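# Place the feed hopper on the grinder inlet

## Task

Set the feed hopper down so it sits fitted on the grinder's inlet, then release it from the gripper.

## Robot and tools

Robot: two arms, left_arm and right_arm, each with six revolute joints and a two-finger parallel gripper. Base roots in the scene frame: left_arm at (-0.043, +0.374, 0) m, quat_wxyz (+0.995, 0, 0, +0.098); right_arm at (+0.013, -0.247, 0) m, quat_wxyz (+0.998, 0, 0, +0.065). The names are just labels: left_arm sits on the +y side, and neither name refers to a side of an image.

Scene frame: origin on the table top midway between the arms, +x out over the table, +z up. Each gripper has its own axes: fingers point along its +z, and they close and open along its y. The reported end_effector_position is the pinch point between the pads, roughly 1 cm behind the fingertips. Joint ranges (rad), base to gripper: waist -2.880..2.880, shoulder 0.000..3.142, elbow 0.000..3.019, wrist pitch -1.693..1.571, wrist yaw -1.571..1.571, wrist roll -2.094..2.094. Neither elbow ever fully straightens.

The row format is shared by every command that moves an arm. A row is one flat list of 14 numbers, each in [-1, 1], and all 14 must be present even when one arm stays put. Numbers 1-7 are left_arm's dx, dy, dz, rx, ry, rz, opening. Numbers 8-14 are the same seven for right_arm. dx..rz are an offset, not a pose. They are expressed in that gripper's own axes and counted from the gripper pose printed in the most recent result that shows it. If no result in the scene has shown it yet, or the call is the second or later one within a single reply, they count from wherever the gripper is when the command starts. Scale: 1.0 equals 0.6 m of translation or 180 degrees of rotation. rx, ry, rz form a single rotation vector. Every row is measured from that same reference pose, never from the row before it. A row of zero offsets does not hold the arm still: it drives the gripper back to the reference pose. opening is absolute: +1 is fully open (0.094 m) and -1 is closed.

Tools:
- execute_actions(actions, pictures). actions is a list with zero or one item. An empty list sends nothing and returns the current state. {"rows": [...], "steps": n} runs 1 to 15 control steps of 1/30 s each, with 15 as the default. Each row covers one step, and the final row repeats if there are more steps than rows. {"steps": n} with no rows is a wait of up to 300 steps, counted from the previous result. pictures (boolean) turns the camera images on or off; they are on by default. A refused call does not move the robot.
- move(target, speed). target is one 14-number row as described above. Each gripper travels in a straight line toward its target, both paths finish together, and each lasts between 0.5 and 10 s; longer paths are cut off at 10 s. speed is the top path speed in m/s, 0.002 to 0.5, default 0.25; turning is capped at twice that value in rad/s. The opening is sent when the move begins. Paths do not avoid obstacles or the other arm. A gripper can trail its path, drift off it, or overshoot the speed, mostly near full reach. A faster move hits harder on contact, and aiming further past a contact presses harder.
- wait(seconds). 0 to 10 s. Sends nothing new.
- zoom_image(camera, region). camera is cam_left_wrist or cam_right_wrist, both 616x616 fisheye images. region is [x0, y0, x1, y1] in pixels from the top-left corner, at most 504x504.
- read_manual(section). Returns only licence text.
- finished_scene(scene). Pass the current scene number.

Control details: on every step the commanded pose is clipped to within 70 mm and 16 degrees of the measured pose. A damped IK then follows it, giving position priority over orientation. Once an action ends, an arm keeps moving only as far as its last clipped pose, so a far target can need several calls. Arms usually stop a centimetre or more off target, most often low, and repeated zero offsets let them sink. To hold an arm in place, put the correction back to its desired pose in your first call of a reply and zeros in later calls, raising the aim if it still sags. The simulation keeps running while you compose a reply.

Results: the state line gives left_arm: … | right_arm: … with each gripper's position (m) and quat_wxyz in the scene frame. The reported position is less accurate at long reach. grip_measured is the finger opening on the command scale, accurate to about 1 mm. The last value in Joint positions is the opening in metres. Hand target shows where the controller is currently driving each gripper. "pose unreachable" means the clearance check changed or blocked a command, and HELD marks the steps where that happened. After a move, a "move:" line gives the outcome (done, off_target, moving, held, fault), any limits (paced = the pose was clipped; held = some steps were blocked, with a possible speed burst afterwards), and each gripper's distance from its target. If only one arm is named, the other arm finished normally. The calibration block gives each camera's K, fisheye D and T_world_to_cam.

Gripping: to hold the hopper, keep commanding an opening below grip_measured. About 0.03 below gives a firm grip, and less gives a lighter one. Pad force is limited to roughly 50-62 N, less on thin parts. Brief tugs on held parts or nudges to loose objects can happen.

Avoid: knocking anything off the table (the task fails), letting the arms collide or press on each other, dropping or slamming the hopper, and pressing hard. Holding a load heats the motors: a MOTOR HOT line appears at 85 °C, and at 100 °C an OVER-TEMPERATURE FAULT drops the arm. Keep holds short.

Each tool is called after ">>>" as name([rows], argument=value, ...), one row to a line, values as JSON.

## Session

>>> execute_actions(actions=[])

Scene clock: 0.00 s of 5400.00 s.
left_arm: end_effector_position=(+0.1063, -0.1659, +0.2364) grip_measured=+1.000 end_effector_quat_wxyz=(+0.162, +0.978, +0.133, +0.022) | right_arm: end_effector_position=(+0.7520, -0.4629, +0.1061) grip_measured=+1.000 end_effector_quat_wxyz=(+0.096, +0.394, +0.890, +0.210)
Joint positions: left_arm=[-1.496  1.6    1.501 -1.142  0.001  1.571  0.094] | right_arm=[-0.503  2.339  2.276 -1.283 -0.412  0.508  0.094]
Joint velocities: left_arm=[ 0.005 -0.015 -0.002 -0.032  0.022 -0.081  0.   ] | right_arm=[-0.024 -0.005  0.007 -0.017 -0.007 -0.007  0.   ]
Motor temperatures (°C, as the motors report them): left_arm=[24 25 30 22 24 22] | right_arm=[24 25 32 24 25 26]
Hand target (left_arm): +0.109, -0.174, +0.255; +0.183, +0.974, +0.132, +0.024
Hand target (right_arm): +0.757, -0.465, +0.105; +0.100, +0.393, +0.890, +0.210
camera_calibration (this result's frames):
cam_left_wrist: T_world_to_cam=[[-0.268143, 0.910251, -0.315502, 0.252384], [0.727642, 0.405993, 0.552907, -0.137849], [0.631377, -0.0813144, -0.771201, 0.229082], [0, 0, 0, 1]] pos_world=[0.0233427, -0.15514, 0.332514]
cam_right_wrist: T_world_to_cam=[[-0.66458, -0.597164, -0.449141, 0.271019], [-0.736884, 0.42416, 0.526395, 0.699538], [-0.123836, 0.680796, -0.721929, 0.608885], [0, 0, 0, 1]] pos_world=[0.770994, -0.549399, 0.193064]

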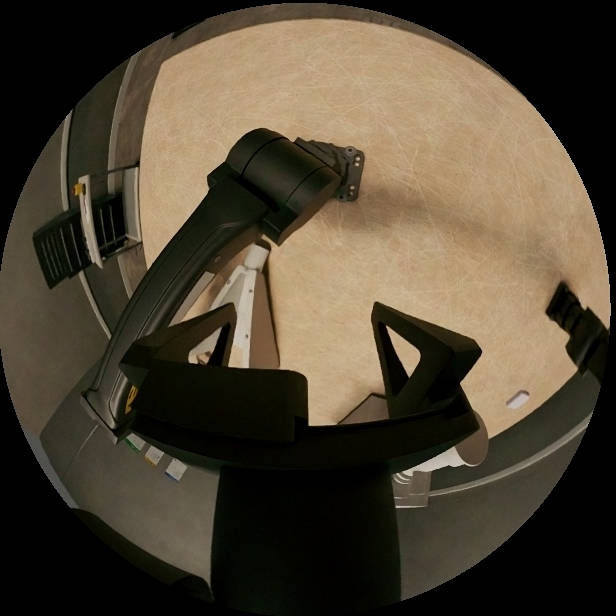

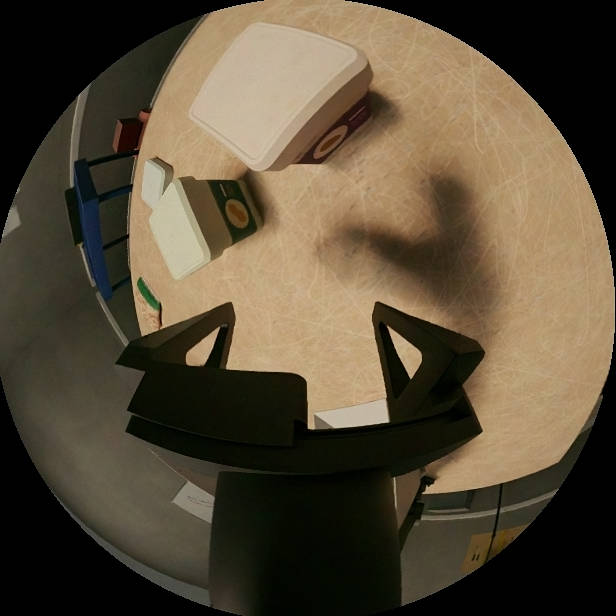

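>>> move(target=[0.26,-0.22,-0.452,-0.253,0.102,-0.844,1,0.417,-0.033,-0.691,0.052,-0.122,-0.292,1], speed=0.3)

Scene clock: 8.33 s of 5400.00 s.
left_arm: end_effector_position=(+0.1918, +0.0853, +0.4238) grip_measured=+1.000 end_effector_quat_wxyz=(+0.294, +0.019, +0.955, +0.018) | right_arm: end_effector_position=(+0.4343, -0.4018, +0.4550) grip_measured=+1.000 end_effector_quat_wxyz=(+0.312, -0.003, +0.950, +0.004)
Joint positions: left_arm=[-1.326  1.194  1.54  -1.659 -0.546 -1.017  0.094] | right_arm=[-0.584  1.235  1.624 -1.378 -0.272 -0.379  0.094]
Joint velocities: left_arm=[-0.015 -0.005  0.012 -0.017  0.022 -0.051  0.   ] | right_arm=[-0.005 -0.005  0.002  0.012  0.037 -0.007  0.   ]
Motor temperatures (°C, as the motors report them): left_arm=[24 26 33 22 24 22] | right_arm=[24 27 35 25 25 26]
Hand target (left_arm): +0.197, +0.084, +0.446; +0.305, +0.000, +0.952, +0.001
Hand target (right_arm): +0.430, -0.407, +0.460; +0.311, -0.003, +0.950, +0.001
Off the commanded pose (left_arm): 0.028 m, 3 deg.
Off the commanded pose (right_arm): 0.016 m, 1 deg.
After step 90, 0.10 s passed at rest.
move: off_target (left_arm, right_arm)
camera_calibration (this result's frames):
cam_left_wrist: T_world_to_cam=[[-0.0175653, -0.999362, -0.0311059, 0.100023], [-0.999391, 0.0166111, 0.0306725, 0.180065], [-0.0301362, 0.0316258, -0.999045, 0.553793], [0, 0, 0, 1]] pos_world=[0.198401, 0.0794537, 0.550853]
cam_right_wrist: T_world_to_cam=[[0.00335044, -0.999961, -0.00819203, -0.399447], [-0.999991, -0.00333032, -0.00246764, 0.439048], [0.00244026, 0.00820022, -0.999963, 0.581276], [0, 0, 0, 1]] pos_world=[0.438965, -0.402736, 0.579066]

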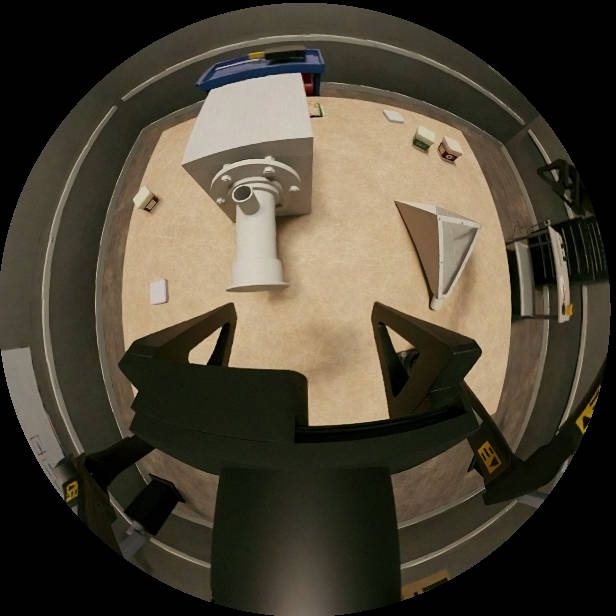

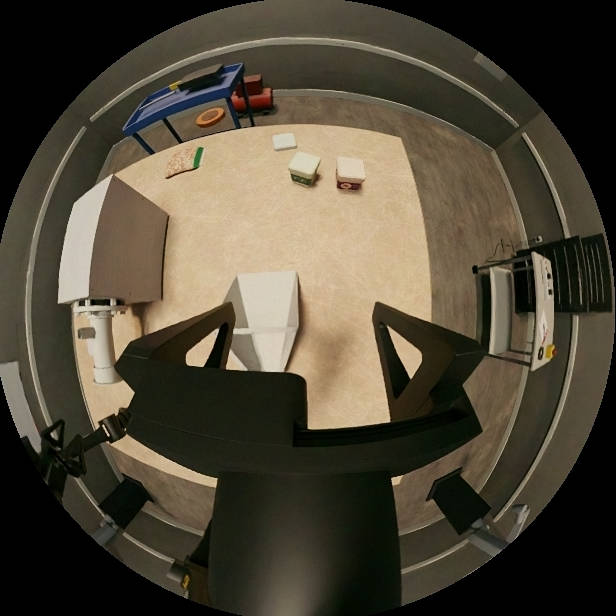

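>>> zoom_image(camera="cam_right_wrist", region=[190,250,340,400])

>>> zoom_image(camera="cam_left_wrist", region=[370,180,510,320])

Region (190, 250, 340, 400) of cam_right_wrist's 616x616 image, scaled by 3.360, with more detail than that image has.

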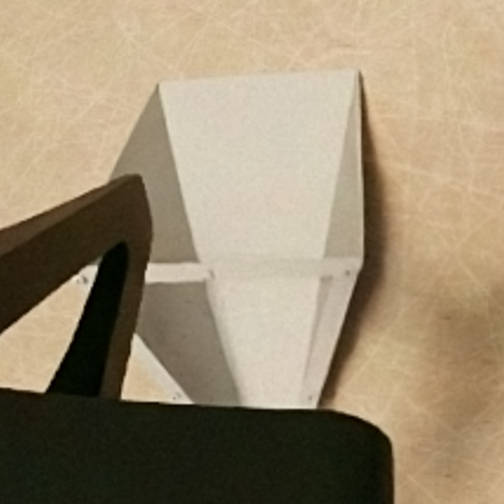

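Region (370, 180, 510, 320) of cam_left_wrist's 616x616 image, scaled by 3.600, with more detail than that image has.

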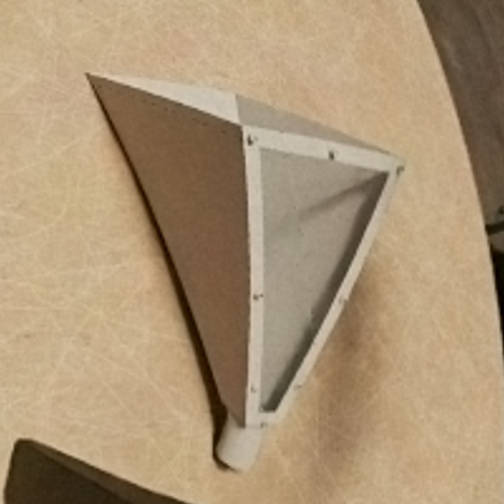

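>>> move(target=[0.166,0.33,0.228,0.106,-0.144,0.079,-1,0.635,0.17,0.205,0,0.09,-0.02,0.6], speed=0.3)

Scene clock: 27.63 s of 5400.00 s.
left_arm: end_effector_position=(+0.1870, +0.2850, +0.2481) grip_measured=-0.985 end_effector_quat_wxyz=(+0.473, +0.178, +0.854, -0.120) | right_arm: end_effector_position=(+0.1940, -0.3077, +0.1244) grip_measured=+0.603 end_effector_quat_wxyz=(+0.166, -0.015, +0.986, -0.000)
Joint positions: left_arm=[-0.442  0.229  0.48  -0.811  0.177  0.067  0.001] | right_arm=[-0.584  0.557  0.476 -1.19  -0.147 -0.463  0.075]
Joint velocities: left_arm=[-0.024 -0.005 -0.017  0.007 -0.037  0.022  0.   ] | right_arm=[ 0.024 -0.015  0.012  0.007 -0.022 -0.037 -0.   ]
Motor temperatures (°C, as the motors report them): left_arm=[24 26 38 22 24 22] | right_arm=[24 26 39 25 25 25]
Hand target (left_arm): +0.192, +0.286, +0.256; +0.485, +0.181, +0.848, -0.115
Hand target (right_arm): +0.199, -0.308, +0.127; +0.176, -0.031, +0.984, -0.008
Off the commanded pose (left_arm): 0.018 m, 3 deg.
Off the commanded pose (right_arm): 0.011 m, 2 deg.
After step 90, 14.17 s passed at rest.
move: off_target (left_arm, right_arm)
camera_calibration (this result's frames):
cam_left_wrist: T_world_to_cam=[[-0.416892, -0.907365, 0.0537543, 0.321489], [-0.848519, 0.367288, -0.38094, 0.151315], [0.325908, -0.204423, -0.923036, 0.353722], [0, 0, 0, 1]] pos_world=[0.147139, 0.30844, 0.366859]
cam_right_wrist: T_world_to_cam=[[0.0243608, -0.999692, 0.00469451, -0.312918], [-0.955056, -0.0218849, 0.295616, 0.146726], [-0.295423, -0.011685, -0.955295, 0.296587], [0, 0, 0, 1]] pos_world=[0.235373, -0.306145, 0.241423]

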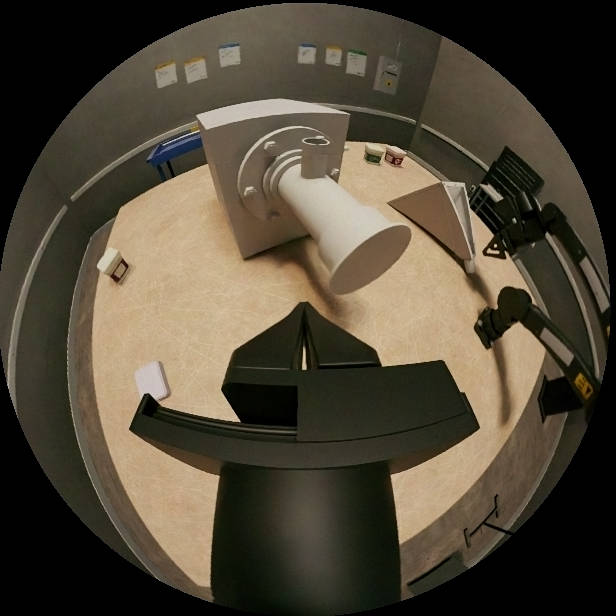

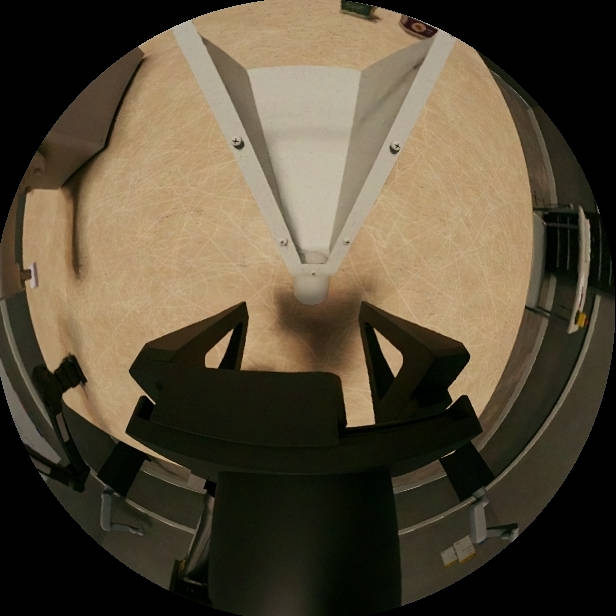

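>>> move(target=[0,0,0,0,0,0,-1,0.04,-0.016,0.136,0,0,-0.01,0.6], speed=0.15)

Scene clock: 29.57 s of 5400.00 s.
left_arm: end_effector_position=(+0.1870, +0.2850, +0.2481) grip_measured=-0.985 end_effector_quat_wxyz=(+0.473, +0.180, +0.854, -0.119) | right_arm: end_effector_position=(+0.1959, -0.3153, +0.0415) grip_measured=+0.603 end_effector_quat_wxyz=(+0.160, -0.030, +0.987, +0.001)
Joint positions: left_arm=[-0.442  0.229  0.48  -0.811  0.177  0.071  0.001] | right_arm=[-0.626  0.695  0.293 -0.889 -0.16  -0.534  0.075]
Joint velocities: left_arm=[-0.005  0.005  0.007 -0.007  0.066 -0.037  0.   ] | right_arm=[-0.015 -0.005 -0.007 -0.012  0.037  0.022  0.   ]
Motor temperatures (°C, as the motors report them): left_arm=[24 26 38 22 24 22] | right_arm=[24 26 39 25 25 25]
Hand target (left_arm): +0.187, +0.285, +0.248; +0.473, +0.179, +0.854, -0.120
Hand target (right_arm): +0.197, -0.319, +0.040; +0.166, -0.031, +0.986, -0.003
Off the commanded pose (left_arm): 0.000 m, 0 deg.
Off the commanded pose (right_arm): 0.004 m, 1 deg.
move: done
camera_calibration (this result's frames):
cam_left_wrist: T_world_to_cam=[[-0.418401, -0.906821, 0.0511579, 0.32226], [-0.847496, 0.369532, -0.381047, 0.150511], [0.326637, -0.202786, -0.923139, 0.353145], [0, 0, 0, 1]] pos_world=[0.147041, 0.308226, 0.366868]
cam_right_wrist: T_world_to_cam=[[0.0539812, -0.998515, 0.00732818, -0.325637], [-0.950512, -0.0491346, 0.306778, 0.162972], [-0.305963, -0.0235258, -0.951753, 0.216067], [0, 0, 0, 1]] pos_world=[0.238593, -0.312063, 0.158033]

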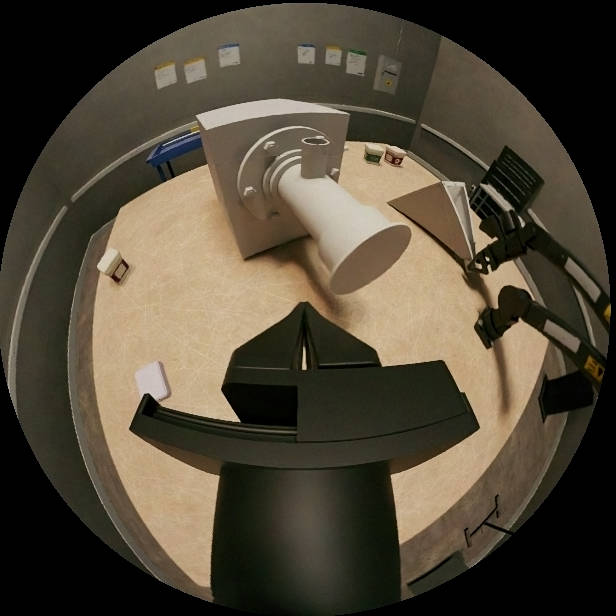

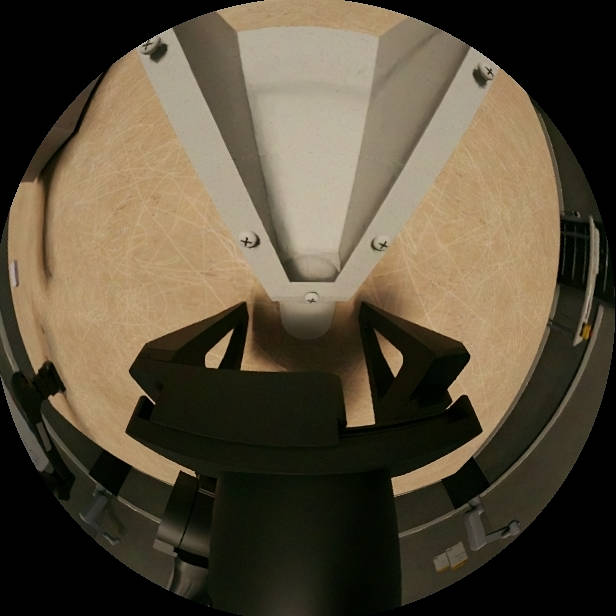

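>>> execute_actions([
  {"rows":[[0,0,0,0,0,0,-1,0,0,0.012,0,0,0,0.3],[0,0,0,0,0,0,-1,0,0,0.012,0,0,0,0.1],[0,0,0,0,0,0,-1,0,0,0.012,0,0,0,0],[0,0,0,0,0,0,-1,0,0,0.012,0,0,0,-0.1],[0,0,0,0,0,0,-1,0,0,0.012,0,0,0,-0.2],[0,0,0,0,0,0,-1,0,0,0.012,0,0,0,-0.25]],"steps":12},
], pictures=false)

>>> move(target=[0,0,0,0,0,0,-1,-0.06,0.213,0,0.053,0,0.158,-0.25], speed=0.12)

>>> move(target=[0,0,0,0,0,0,-1,-0.056,0.213,0.005,0.053,0,0.158,-0.25], speed=0.12)

Scene clock: 31.50 s of 5400.00 s.
left_arm: end_effector_position=(+0.1870, +0.2850, +0.2481) grip_measured=-0.985 end_effector_quat_wxyz=(+0.473, +0.180, +0.854, -0.119) | right_arm: end_effector_position=(+0.1974, -0.3167, +0.0392) grip_measured=-0.237 end_effector_quat_wxyz=(+0.158, -0.030, +0.987, -0.001)
Joint positions: left_arm=[-0.442  0.229  0.48  -0.811  0.177  0.071  0.001] | right_arm=[-0.626  0.712  0.292 -0.873 -0.157 -0.535  0.036]
Joint velocities: left_arm=[-0.005 -0.005  0.007 -0.007 -0.007 -0.007  0.001] | right_arm=[ 0.005 -0.005 -0.017 -0.007  0.037 -0.022 -0.001]
Motor temperatures (°C, as the motors report them): left_arm=[24 26 37 22 24 22] | right_arm=[24 26 39 25 25 25]
Hand target (left_arm): +0.187, +0.285, +0.248; +0.473, +0.180, +0.854, -0.119
Hand target (right_arm): +0.198, -0.315, +0.035; +0.160, -0.030, +0.987, +0.001
Off the commanded pose (left_arm): 0.000 m, 0 deg.
Off the commanded pose (right_arm): 0.005 m, 0 deg.
Steps of this call (steps 1 to 46: nothing new was sent; steps 47 to 58: all 12 steps of this action). Readings (end_effector_position):
47: left_arm (+0.1870, +0.2850, +0.2481) | right_arm (+0.1963, -0.3155, +0.0414)
48: left_arm (+0.1870, +0.2850, +0.2481) | right_arm (+0.1968, -0.3157, +0.0410)
50: left_arm (+0.1870, +0.2850, +0.2481) | right_arm (+0.1974, -0.3160, +0.0400)
54: left_arm (+0.1870, +0.2850, +0.2481) | right_arm (+0.1974, -0.3167, +0.0392)
58: the state above

Scene clock: 34.47 s of 5400.00 s.
left_arm: end_effector_position=(+0.1870, +0.2850, +0.2481) grip_measured=-0.985 end_effector_quat_wxyz=(+0.473, +0.180, +0.854, -0.119) | right_arm: end_effector_position=(+0.2150, -0.1995, +0.0386) grip_measured=-0.244 end_effector_quat_wxyz=(+0.151, +0.220, +0.962, -0.052)
Joint positions: left_arm=[-0.442  0.229  0.48  -0.811  0.177  0.071  0.001] | right_arm=[ 0.328  0.868  0.351 -0.881  0.271  0.884  0.036]
Joint velocities: left_arm=[-0.005 -0.005  0.002 -0.007 -0.066 -0.037 -0.001] | right_arm=[-0.005  0.015 -0.017 -0.007 -0.051  0.007  0.001]
Motor temperatures (°C, as the motors report them): left_arm=[24 26 37 22 24 22] | right_arm=[24 26 39 25 25 25]
Hand target (left_arm): +0.187, +0.285, +0.248; +0.473, +0.180, +0.854, -0.119
Hand target (right_arm): +0.220, -0.191, +0.046; +0.149, +0.226, +0.962, -0.045
Off the commanded pose (left_arm): 0.000 m, 0 deg.
Off the commanded pose (right_arm): 0.019 m, 1 deg.
move: off_target (right_arm)
camera_calibration (this result's frames):
cam_left_wrist: T_world_to_cam=[[-0.418401, -0.906821, 0.0511579, 0.32226], [-0.847496, 0.369532, -0.381047, 0.150511], [0.326637, -0.202786, -0.923139, 0.353145], [0, 0, 0, 1]] pos_world=[0.147041, 0.308226, 0.366868]
cam_right_wrist: T_world_to_cam=[[-0.444269, -0.895279, 0.0331851, -0.0843581], [-0.847536, 0.432005, 0.30831, 0.261519], [-0.290359, 0.108847, -0.950707, 0.244897], [0, 0, 0, 1]] pos_world=[0.255278, -0.215158, 0.154996]

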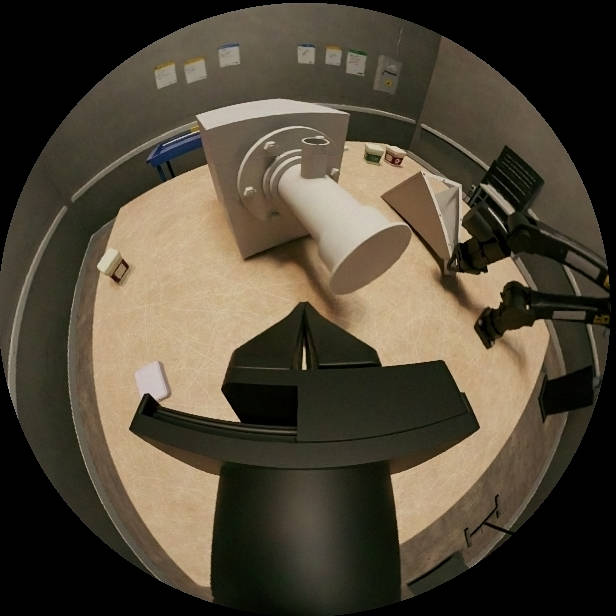

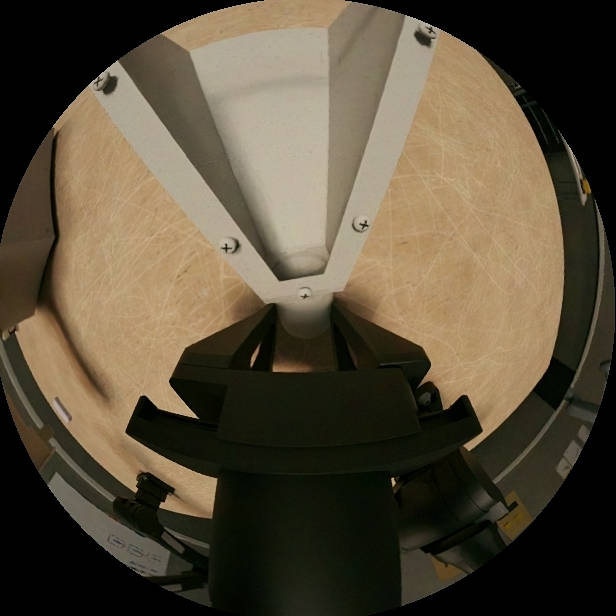

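Scene clock: 37.10 s of 5400.00 s.
left_arm: end_effector_position=(+0.1870, +0.2850, +0.2481) grip_measured=-0.985 end_effector_quat_wxyz=(+0.473, +0.180, +0.854, -0.119) | right_arm: end_effector_position=(+0.2913, -0.1126, +0.0410) grip_measured=-0.245 end_effector_quat_wxyz=(+0.140, +0.454, +0.874, -0.101)
Joint positions: left_arm=[-0.442  0.229  0.48  -0.811  0.177  0.071  0.001] | right_arm=[ 0.509  1.388  0.713 -0.957  0.341  1.609  0.035]
Joint velocities: left_arm=[-0.005 -0.005 -0.007 -0.002  0.007  0.022 -0.001] | right_arm=[ 0.005 -0.005 -0.002 -0.002 -0.037 -0.022 -0.001]
Motor temperatures (°C, as the motors report them): left_arm=[24 26 37 22 24 22] | right_arm=[24 26 39 25 25 26]
Hand target (left_arm): +0.187, +0.285, +0.248; +0.473, +0.180, +0.854, -0.119
Hand target (right_arm): +0.299, -0.100, +0.043; +0.141, +0.462, +0.871, -0.094
Off the commanded pose (left_arm): 0.000 m, 0 deg.
Off the commanded pose (right_arm): 0.017 m, 1 deg.
move: off_target (right_arm)
camera_calibration (this result's frames):
cam_left_wrist: T_world_to_cam=[[-0.418401, -0.906821, 0.0511579, 0.32226], [-0.847496, 0.369532, -0.381047, 0.150511], [0.326637, -0.202786, -0.923139, 0.353145], [0, 0, 0, 1]] pos_world=[0.147041, 0.308226, 0.366868]
cam_right_wrist: T_world_to_cam=[[-0.82576, -0.562036, 0.047289, 0.175327], [-0.528152, 0.799944, 0.284861, 0.237143], [-0.197931, 0.210251, -0.957402, 0.244677], [0, 0, 0, 1]] pos_world=[0.318454, -0.142605, 0.15841]

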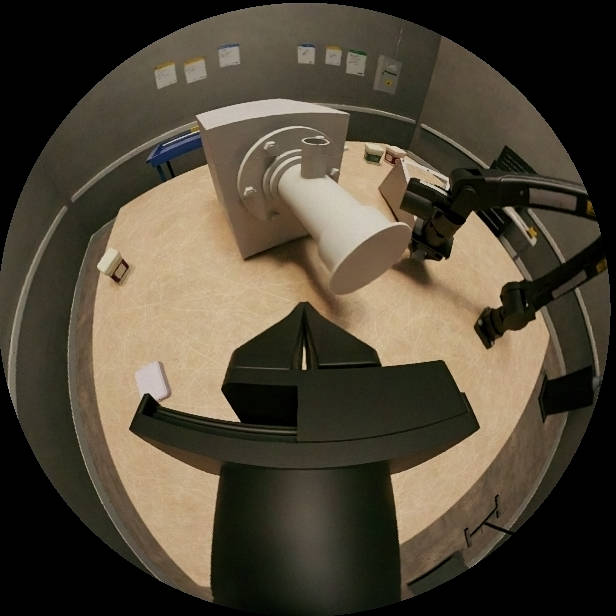

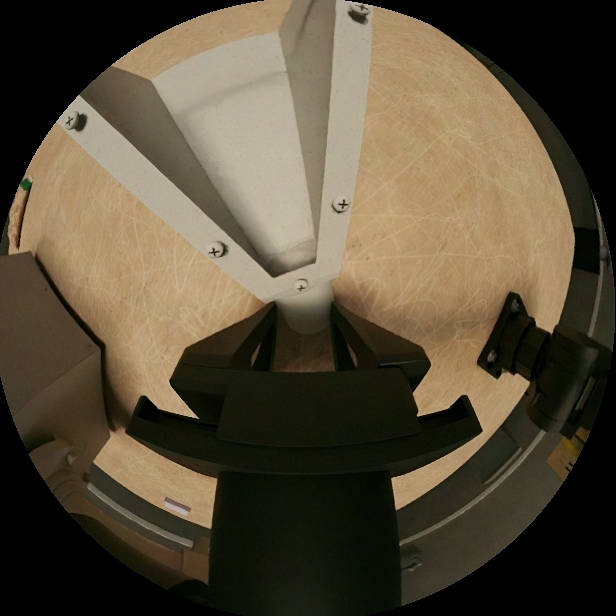

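>>> move(target=[0,0,0,0,0,0,-1,-0.06,0.26,0.006,0.037,0.005,0.104,-0.25], speed=0.12)

Scene clock: 40.03 s of 5400.00 s.
left_arm: end_effector_position=(+0.1870, +0.2850, +0.2481) grip_measured=-0.985 end_effector_quat_wxyz=(+0.473, +0.180, +0.854, -0.119) | right_arm: end_effector_position=(+0.3946, -0.0623, +0.0471) grip_measured=-0.247 end_effector_quat_wxyz=(+0.119, +0.576, +0.798, -0.136)
Joint positions: left_arm=[-0.442  0.229  0.48  -0.811  0.177  0.071  0.001] | right_arm=[ 0.45   1.72   1.125 -1.15   0.319  1.859  0.035]
Joint velocities: left_arm=[ 0.005  0.005 -0.007  0.002 -0.022 -0.007 -0.   ] | right_arm=[-0.015  0.005  0.022 -0.007 -0.007 -0.022 -0.001]
Motor temperatures (°C, as the motors report them): left_arm=[24 26 37 22 24 22] | right_arm=[24 26 40 25 25 26]
Hand target (left_arm): +0.187, +0.285, +0.248; +0.473, +0.180, +0.854, -0.119
Hand target (right_arm): +0.436, -0.052, +0.045; +0.123, +0.599, +0.782, -0.122
Off the commanded pose (left_arm): 0.000 m, 0 deg.
Off the commanded pose (right_arm): 0.046 m, 3 deg.
move: off_target (right_arm)
camera_calibration (this result's frames):
cam_left_wrist: T_world_to_cam=[[-0.418401, -0.906821, 0.0511579, 0.32226], [-0.847496, 0.369532, -0.381047, 0.150511], [0.326637, -0.202786, -0.923139, 0.353145], [0, 0, 0, 1]] pos_world=[0.147041, 0.308226, 0.366868]
cam_right_wrist: T_world_to_cam=[[-0.952306, -0.295123, 0.0775653, 0.353799], [-0.264345, 0.924856, 0.273429, 0.153988], [-0.152432, 0.239884, -0.95876, 0.244365], [0, 0, 0, 1]] pos_world=[0.41488, -0.0966219, 0.16474]

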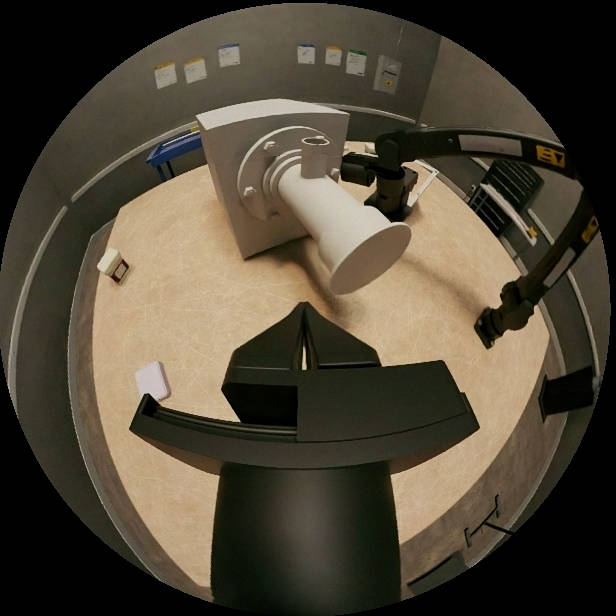

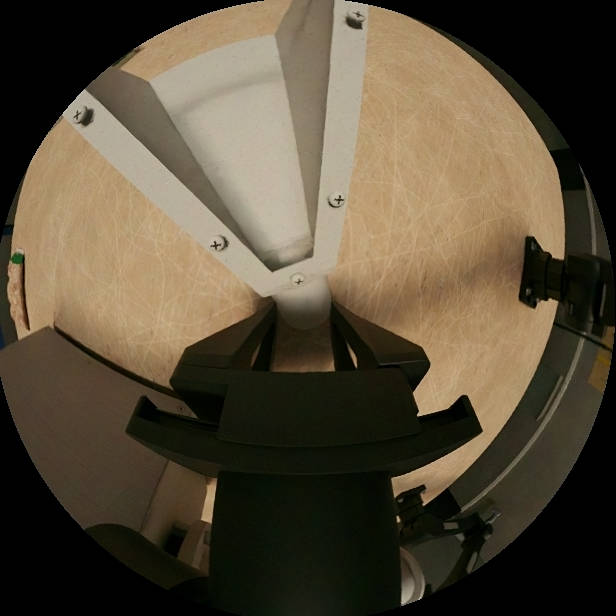

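>>> execute_actions([
  {"rows":[[0,0,0,0,0,0,-1,0,0,0,0,0,0,-0.25],[0,0,0,0,0,0,-1,0,0,0,0,0,0,-0.25],[0,0,0,0,0,0,-1,0,0,0,0,0,0,-0.25],[0,0,0,0,0,0,-1,0,0,0,0,0,0,0.4]],"steps":9},
], pictures=false)

>>> move(target=[0,0,0,0,0,0,-1,-0.117,-0.06,-0.345,0,0,0,0.4], speed=0.3)

>>> move(target=[0,0,0,0,0,0,-1,-0.517,0.075,0.10,-0.047,0.106,-0.119,0.4], speed=0.3)

Scene clock: 44.30 s of 5400.00 s.
left_arm: end_effector_position=(+0.1870, +0.2850, +0.2481) grip_measured=-0.985 end_effector_quat_wxyz=(+0.473, +0.180, +0.854, -0.119) | right_arm: end_effector_position=(+0.3939, -0.0627, +0.0479) grip_measured=+0.397 end_effector_quat_wxyz=(+0.119, +0.577, +0.797, -0.135)
Joint positions: left_arm=[-0.442  0.229  0.48  -0.811  0.177  0.071  0.001] | right_arm=[ 0.45   1.716  1.122 -1.15   0.319  1.862  0.066]
Joint velocities: left_arm=[-0.015 -0.005 -0.007 -0.002 -0.081  0.037  0.001] | right_arm=[-0.015 -0.015  0.007 -0.012 -0.007 -0.037  0.001]
Motor temperatures (°C, as the motors report them): left_arm=[24 26 37 22 24 22] | right_arm=[24 26 42 24 25 25]
Hand target (left_arm): +0.187, +0.285, +0.248; +0.473, +0.180, +0.854, -0.119
Hand target (right_arm): +0.395, -0.062, +0.047; +0.119, +0.576, +0.797, -0.135
Off the commanded pose (left_arm): 0.000 m, 0 deg.
Off the commanded pose (right_arm): 0.001 m, 0 deg.
Steps of this call (steps 1 to 90: nothing new was sent; then 0.97 s passed at rest; steps 91 to 99: all 9 steps of this action). Readings (end_effector_position):
91: left_arm (+0.1870, +0.2850, +0.2481) | right_arm (+0.3938, -0.0627, +0.0478)
92: left_arm (+0.1870, +0.2850, +0.2481) | right_arm (+0.3939, -0.0627, +0.0479)
94: left_arm (+0.1870, +0.2850, +0.2481) | right_arm (+0.3939, -0.0627, +0.0479)
98: left_arm (+0.1870, +0.2850, +0.2481) | right_arm (+0.3939, -0.0627, +0.0479)
99: the state above

Scene clock: 45.73 s of 5400.00 s.
left_arm: end_effector_position=(+0.1870, +0.2850, +0.2481) grip_measured=-0.985 end_effector_quat_wxyz=(+0.473, +0.180, +0.854, -0.119) | right_arm: end_effector_position=(+0.3697, -0.0705, +0.2579) grip_measured=+0.397 end_effector_quat_wxyz=(+0.122, +0.575, +0.799, -0.129)
Joint positions: left_arm=[-0.442  0.229  0.48  -0.811  0.177  0.071  0.001] | right_arm=[ 0.467  1.471  1.413 -1.678  0.318  1.871  0.066]
Joint velocities: left_arm=[ 0.005 -0.005  0.012 -0.002  0.007 -0.022  0.   ] | right_arm=[ 0.015  0.005 -0.017 -0.012 -0.037  0.022 -0.   ]
Motor temperatures (°C, as the motors report them): left_arm=[24 26 37 22 24 22] | right_arm=[24 26 42 24 25 25]
Hand target (left_arm): +0.187, +0.285, +0.248; +0.473, +0.180, +0.854, -0.119
Hand target (right_arm): +0.372, -0.061, +0.267; +0.124, +0.575, +0.799, -0.122
Off the commanded pose (left_arm): 0.000 m, 0 deg.
Off the commanded pose (right_arm): 0.014 m, 1 deg.
joint sent to its limit (right arm) — the command would take joint 4 (wrist pitch) past its lower limit, so that joint was sent only as far as its limit.
move: off_target (right_arm)
camera_calibration (this result's frames):
cam_left_wrist: T_world_to_cam=[[-0.418401, -0.906821, 0.0511579, 0.32226], [-0.847496, 0.369532, -0.381047, 0.150511], [0.326637, -0.202786, -0.923139, 0.353145], [0, 0, 0, 1]] pos_world=[0.147041, 0.308226, 0.366868]
cam_right_wrist: T_world_to_cam=[[-0.95159, -0.300519, 0.0645397, 0.314011], [-0.272299, 0.92162, 0.276531, 0.0992682], [-0.142584, 0.24557, -0.958835, 0.441363], [0, 0, 0, 1]] pos_world=[0.388771, -0.105507, 0.375478]

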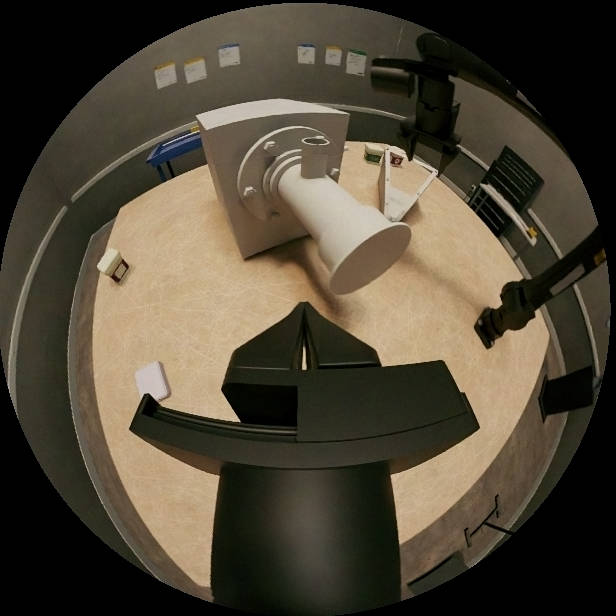

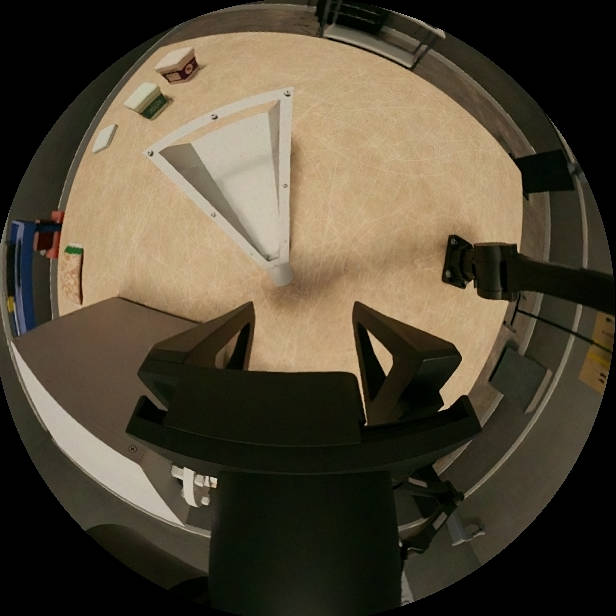

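Scene clock: 47.50 s of 5400.00 s.
left_arm: end_effector_position=(+0.1870, +0.2850, +0.2481) grip_measured=-0.985 end_effector_quat_wxyz=(+0.473, +0.180, +0.854, -0.119) | right_arm: end_effector_position=(+0.5083, -0.3486, +0.2973) grip_measured=+0.397 end_effector_quat_wxyz=(+0.001, +0.431, +0.903, +0.005)
Joint positions: left_arm=[-0.442  0.229  0.48  -0.811  0.177  0.071  0.001] | right_arm=[-0.335  1.664  1.774 -1.676 -0.01   0.686  0.066]
Joint velocities: left_arm=[-0.005  0.005  0.007 -0.002  0.007 -0.095  0.001] | right_arm=[-0.005  0.015 -0.007  0.002 -0.007  0.037 -0.   ]
Motor temperatures (°C, as the motors report them): left_arm=[24 26 37 22 24 22] | right_arm=[24 26 42 24 25 25]
Hand target (left_arm): +0.187, +0.285, +0.248; +0.473, +0.180, +0.854, -0.119
Hand target (right_arm): +0.516, -0.345, +0.311; +0.011, +0.419, +0.908, +0.010
Off the commanded pose (left_arm): 0.000 m, 0 deg.
Off the commanded pose (right_arm): 0.009 m, 1 deg.
joint sent to its limit (right arm) — the command would take joint 4 (wrist pitch) past its lower limit, so that joint was sent only as far as its limit.
move: done
camera_calibration (this result's frames):
cam_left_wrist: T_world_to_cam=[[-0.418401, -0.906821, 0.0511579, 0.32226], [-0.847496, 0.369532, -0.381047, 0.150511], [0.326637, -0.202786, -0.923139, 0.353145], [0, 0, 0, 1]] pos_world=[0.147041, 0.308226, 0.366868]
cam_right_wrist: T_world_to_cam=[[-0.780886, -0.624599, -0.009664, 0.182101], [-0.50715, 0.624865, 0.593584, 0.304043], [-0.364713, 0.468422, -0.804714, 0.711997], [0, 0, 0, 1]] pos_world=[0.556071, -0.409762, 0.394239]

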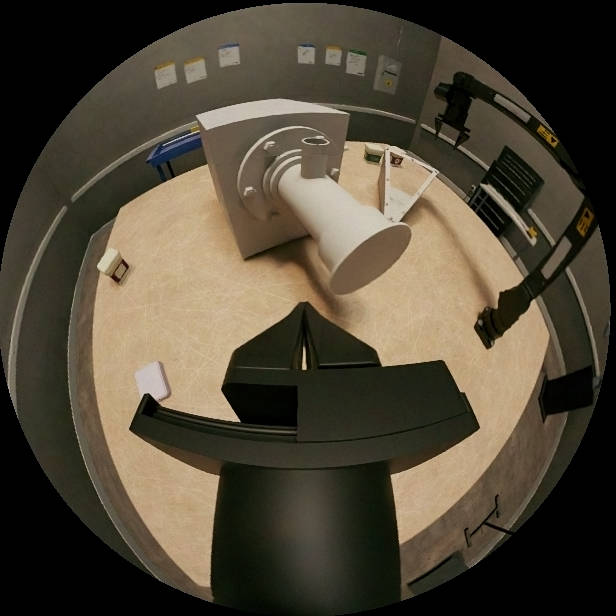

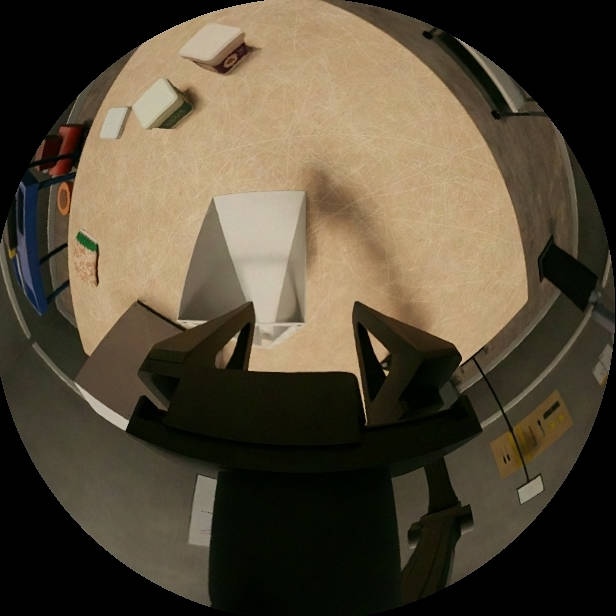

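>>> move(target=[0,0,0,0,0,0,-1,0,0,0.40,0,0,0,0.0], speed=0.25)

Scene clock: 50.33 s of 5400.00 s.
left_arm: end_effector_position=(+0.1870, +0.2850, +0.2481) grip_measured=-0.985 end_effector_quat_wxyz=(+0.473, +0.180, +0.854, -0.119) | right_arm: end_effector_position=(+0.5102, -0.3500, +0.0687) grip_measured=+0.003 end_effector_quat_wxyz=(+0.005, +0.430, +0.903, +0.005)
Joint positions: left_arm=[-0.442  0.229  0.48  -0.811  0.177  0.071  0.001] | right_arm=[-0.336  1.772  1.301 -1.087 -0.007  0.683  0.047]
Joint velocities: left_arm=[-0.015 -0.015 -0.002 -0.002 -0.007 -0.007 -0.   ] | right_arm=[ 0.005 -0.005 -0.002 -0.012 -0.007 -0.037 -0.001]
Motor temperatures (°C, as the motors report them): left_arm=[24 26 37 22 24 22] | right_arm=[24 26 42 24 25 25]
Hand target (left_arm): +0.187, +0.285, +0.248; +0.473, +0.180, +0.854, -0.119
Hand target (right_arm): +0.509, -0.350, +0.058; +0.001, +0.431, +0.903, +0.005
Off the commanded pose (left_arm): 0.000 m, 0 deg.
Off the commanded pose (right_arm): 0.012 m, 1 deg.
move: off_target (right_arm)
camera_calibration (this result's frames):
cam_left_wrist: T_world_to_cam=[[-0.418401, -0.906821, 0.0511579, 0.32226], [-0.847496, 0.369532, -0.381047, 0.150511], [0.326637, -0.202786, -0.923139, 0.353145], [0, 0, 0, 1]] pos_world=[0.147041, 0.308226, 0.366868]
cam_right_wrist: T_world_to_cam=[[-0.779855, -0.62582, -0.0132395, 0.17983], [-0.512679, 0.626445, 0.587134, 0.445456], [-0.359146, 0.464668, -0.809381, 0.525514], [0, 0, 0, 1]] pos_world=[0.557354, -0.410702, 0.166179]

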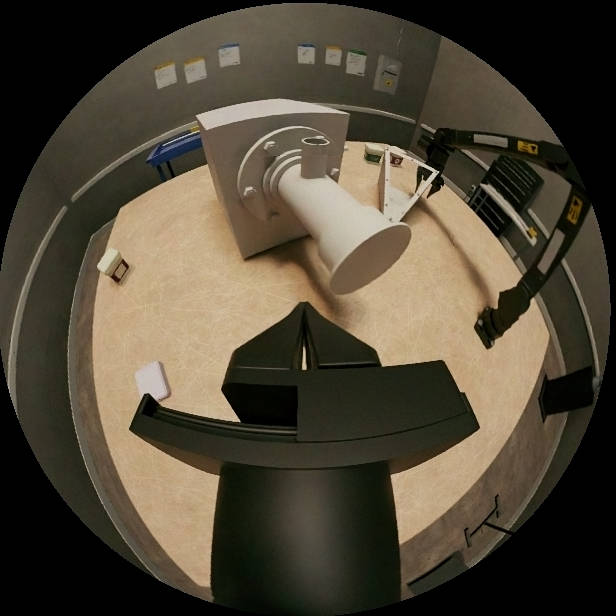

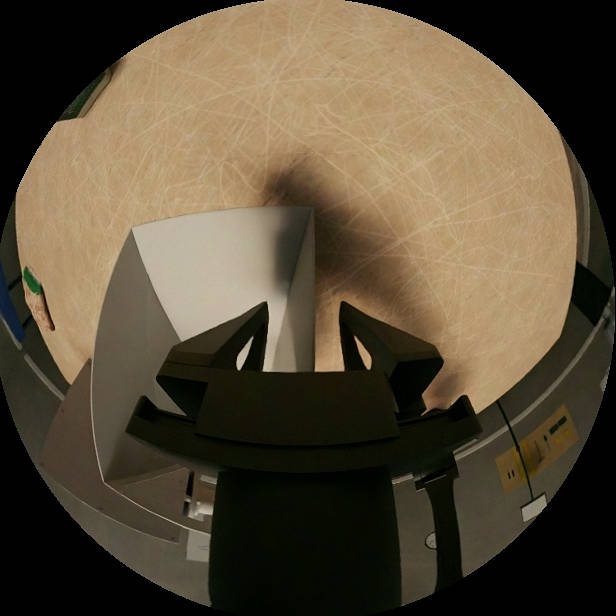

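>>> execute_actions([
  {"rows":[[0,0,0,0,0,0,-1,0,-0.006,0.045,0,0,0,-0.2],[0,0,0,0,0,0,-1,0,-0.006,0.045,0,0,0,-0.2],[0,0,0,0,0,0,-1,0,-0.006,0.045,0,0,0,-0.2],[0,0,0,0,0,0,-1,0,-0.006,0.045,0,0,0,-0.2],[0,0,0,0,0,0,-1,0,-0.006,0.045,0,0,0,-0.4],[0,0,0,0,0,0,-1,0,-0.006,0.045,0,0,0,-0.6],[0,0,0,0,0,0,-1,0,-0.006,0.045,0,0,0,-0.75],[0,0,0,0,0,0,-1,0,-0.006,0.045,0,0,0,-0.85],[0,0,0,0,0,0,-1,0,-0.006,0.045,0,0,0,-1]],"steps":15},
], pictures=false)

>>> move(target=[0,0,0,0,0,0,-1,0.294,-0.33,-0.005,0,0,0.278,-1], speed=0.12)

Scene clock: 52.30 s of 5400.00 s.
left_arm: end_effector_position=(+0.1870, +0.2850, +0.2481) grip_measured=-0.985 end_effector_quat_wxyz=(+0.473, +0.180, +0.854, -0.119) | right_arm: end_effector_position=(+0.5167, -0.3543, +0.0628) grip_measured=-0.912 end_effector_quat_wxyz=(+0.026, +0.445, +0.895, +0.012)
Joint positions: left_arm=[-0.442  0.229  0.48  -0.811  0.177  0.071  0.001] | right_arm=[-0.343  1.772  1.282 -1.026 -0.011  0.711  0.004]
Joint velocities: left_arm=[-0.005 -0.005 -0.002 -0.007 -0.022 -0.051 -0.   ] | right_arm=[ 0.024  0.005  0.002 -0.012  0.007  0.022  0.001]
Motor temperatures (°C, as the motors report them): left_arm=[24 26 37 22 24 22] | right_arm=[24 27 42 24 25 25]
Hand target (left_arm): +0.187, +0.285, +0.248; +0.473, +0.180, +0.854, -0.119
Hand target (right_arm): +0.508, -0.353, +0.043; +0.005, +0.430, +0.903, +0.005
Off the commanded pose (left_arm): 0.000 m, 0 deg.
Off the commanded pose (right_arm): 0.023 m, 3 deg.
Steps of this call (steps 1 to 44: nothing new was sent; steps 45 to 59: all 15 steps of this action). Readings (end_effector_position):
45: left_arm (+0.1870, +0.2850, +0.2481) | right_arm (+0.5108, -0.3501, +0.0674)
46: left_arm (+0.1870, +0.2850, +0.2481) | right_arm (+0.5127, -0.3508, +0.0659)
48: left_arm (+0.1870, +0.2850, +0.2481) | right_arm (+0.5151, -0.3522, +0.0642)
52: left_arm (+0.1870, +0.2850, +0.2481) | right_arm (+0.5147, -0.3545, +0.0628)
59: the state above

Scene clock: 56.50 s of 5400.00 s.
left_arm: end_effector_position=(+0.1870, +0.2850, +0.2481) grip_measured=-0.985 end_effector_quat_wxyz=(+0.473, +0.180, +0.854, -0.119) | right_arm: end_effector_position=(+0.2734, -0.3330, +0.0585) grip_measured=-0.957 end_effector_quat_wxyz=(+0.046, +0.760, +0.648, +0.041)
Joint positions: left_arm=[-0.442  0.229  0.48  -0.811  0.177  0.071  0.001] | right_arm=[-0.463  1.12   0.574 -0.904 -0.024  1.399  0.002]
Joint velocities: left_arm=[-0.005  0.005 -0.007 -0.012 -0.007 -0.037 -0.   ] | right_arm=[-0.005 -0.005 -0.012  0.017  0.022 -0.066  0.001]
Motor temperatures (°C, as the motors report them): left_arm=[24 26 37 22 24 22] | right_arm=[24 27 40 24 25 25]
Hand target (left_arm): +0.187, +0.285, +0.248; +0.473, +0.180, +0.854, -0.119
Hand target (right_arm): +0.253, -0.334, +0.048; +0.019, +0.782, +0.622, +0.023
Off the commanded pose (left_arm): 0.000 m, 0 deg.
Off the commanded pose (right_arm): 0.022 m, 6 deg.
move: off_target (right_arm)
camera_calibration (this result's frames):
cam_left_wrist: T_world_to_cam=[[-0.418401, -0.906821, 0.0511579, 0.32226], [-0.847496, 0.369532, -0.381047, 0.150511], [0.326637, -0.202786, -0.923139, 0.353145], [0, 0, 0, 1]] pos_world=[0.147041, 0.308226, 0.366868]
cam_right_wrist: T_world_to_cam=[[-0.979095, 0.162934, -0.121761, 0.329131], [0.0606038, 0.805104, 0.590029, 0.221981], [0.194166, 0.570315, -0.798148, 0.307547], [0, 0, 0, 1]] pos_world=[0.249082, -0.407744, 0.154568]

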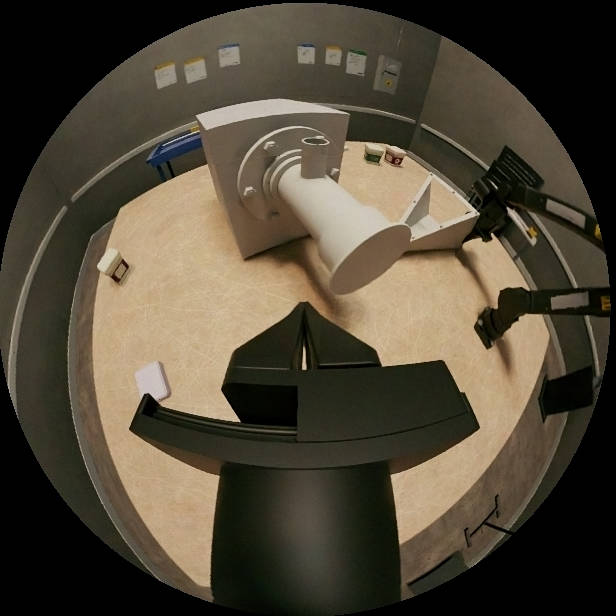

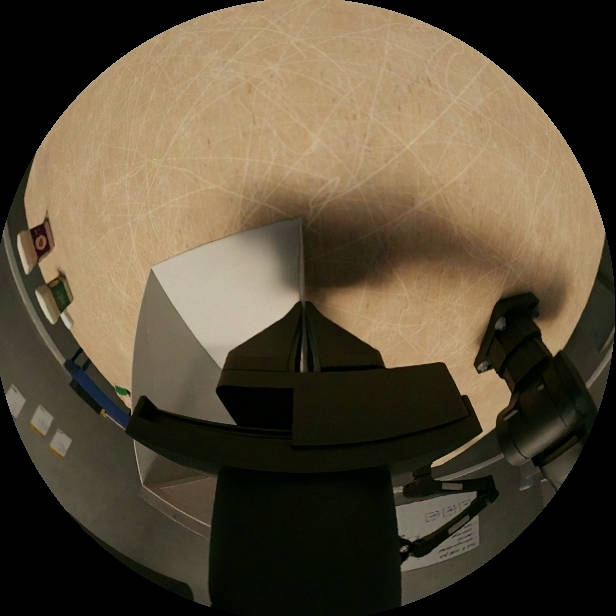

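>>> execute_actions([
  {"rows":[[0,0,0,0,0,0,-1,0,0,0,0,0,0,-1],[0,0,0,0,0,0,-1,0,0,0,0,0,0,-1],[0,0,0,0,0,0,-1,0,0,0,0,0,0,0.2]],"steps":9},
], pictures=false)

>>> move(target=[0,0,0,0,0,0,-1,-0.03,0,-0.38,0,0,0,0.2], speed=0.3)

Scene clock: 59.33 s of 5400.00 s.
left_arm: end_effector_position=(+0.1870, +0.2850, +0.2481) grip_measured=-0.985 end_effector_quat_wxyz=(+0.473, +0.180, +0.854, -0.119) | right_arm: end_effector_position=(+0.2738, -0.3330, +0.0590) grip_measured=+0.196 end_effector_quat_wxyz=(+0.047, +0.759, +0.648, +0.042)
Joint positions: left_arm=[-0.442  0.229  0.48  -0.811  0.177  0.071  0.001] | right_arm=[-0.463  1.119  0.574 -0.903 -0.025  1.398  0.056]
Joint velocities: left_arm=[ 0.005 -0.005  0.007 -0.002 -0.022  0.007  0.   ] | right_arm=[-0.015 -0.005 -0.017  0.002 -0.051  0.051  0.003]
Motor temperatures (°C, as the motors report them): left_arm=[24 26 37 22 24 22] | right_arm=[24 26 40 24 25 26]
Hand target (left_arm): +0.187, +0.285, +0.248; +0.473, +0.180, +0.854, -0.119
Hand target (right_arm): +0.273, -0.333, +0.058; +0.046, +0.760, +0.648, +0.041
Off the commanded pose (left_arm): 0.000 m, 0 deg.
Off the commanded pose (right_arm): 0.001 m, 0 deg.
Steps of this call (steps 1 to 76: nothing new was sent; steps 77 to 85: all 9 steps of this action). Readings (end_effector_position):
77: left_arm (+0.1870, +0.2850, +0.2481) | right_arm (+0.2736, -0.3330, +0.0586)
78: left_arm (+0.1870, +0.2850, +0.2481) | right_arm (+0.2737, -0.3330, +0.0588)
80: left_arm (+0.1870, +0.2850, +0.2481) | right_arm (+0.2738, -0.3330, +0.0590)
84: left_arm (+0.1870, +0.2850, +0.2481) | right_arm (+0.2738, -0.3330, +0.0590)
85: the state above

Scene clock: 60.80 s of 5400.00 s.
left_arm: end_effector_position=(+0.1870, +0.2850, +0.2481) grip_measured=-0.985 end_effector_quat_wxyz=(+0.473, +0.180, +0.854, -0.119) | right_arm: end_effector_position=(+0.2429, -0.3386, +0.2711) grip_measured=+0.197 end_effector_quat_wxyz=(+0.041, +0.759, +0.648, +0.038)
Joint positions: left_arm=[-0.442  0.229  0.48  -0.811  0.177  0.071  0.001] | right_arm=[-0.529  0.905  1.024 -1.581 -0.031  1.332  0.056]
Joint velocities: left_arm=[-0.015 -0.005 -0.002 -0.012 -0.022 -0.007 -0.   ] | right_arm=[-0.015  0.005 -0.012 -0.022 -0.022 -0.095 -0.001]
Motor temperatures (°C, as the motors report them): left_arm=[24 26 37 22 24 22] | right_arm=[24 26 40 24 25 25]
Hand target (left_arm): +0.187, +0.285, +0.248; +0.473, +0.180, +0.854, -0.119
Hand target (right_arm): +0.245, -0.343, +0.284; +0.047, +0.759, +0.648, +0.042
Off the commanded pose (left_arm): 0.000 m, 0 deg.
Off the commanded pose (right_arm): 0.016 m, 1 deg.
move: off_target (right_arm)
camera_calibration (this result's frames):
cam_left_wrist: T_world_to_cam=[[-0.418401, -0.906821, 0.0511579, 0.32226], [-0.847496, 0.369532, -0.381047, 0.150511], [0.326637, -0.202786, -0.923139, 0.353145], [0, 0, 0, 1]] pos_world=[0.147041, 0.308226, 0.366868]
cam_right_wrist: T_world_to_cam=[[-0.980481, 0.162232, -0.111073, 0.323231], [0.0659445, 0.803563, 0.591556, 0.10066], [0.185223, 0.572685, -0.798577, 0.489508], [0, 0, 0, 1]] pos_world=[0.219616, -0.413659, 0.367266]

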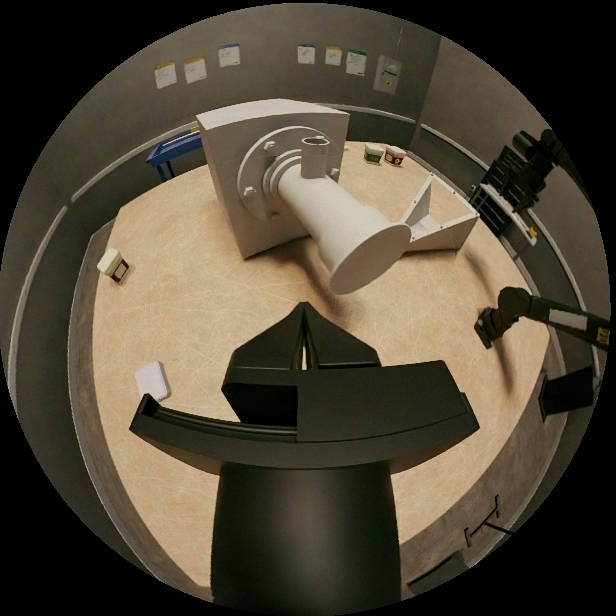

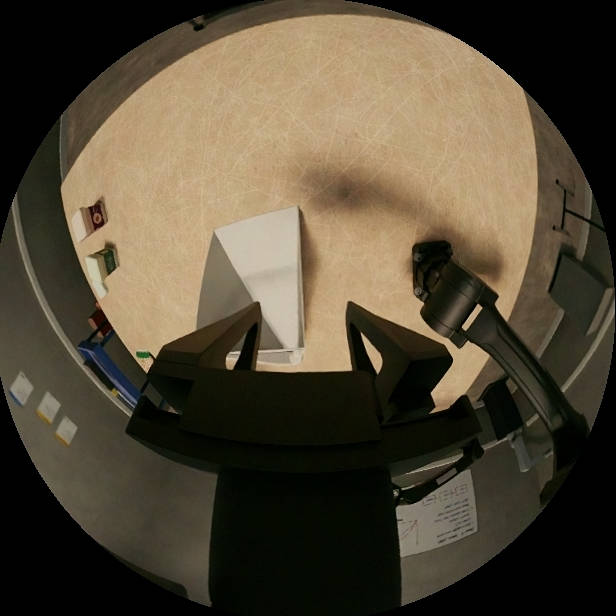

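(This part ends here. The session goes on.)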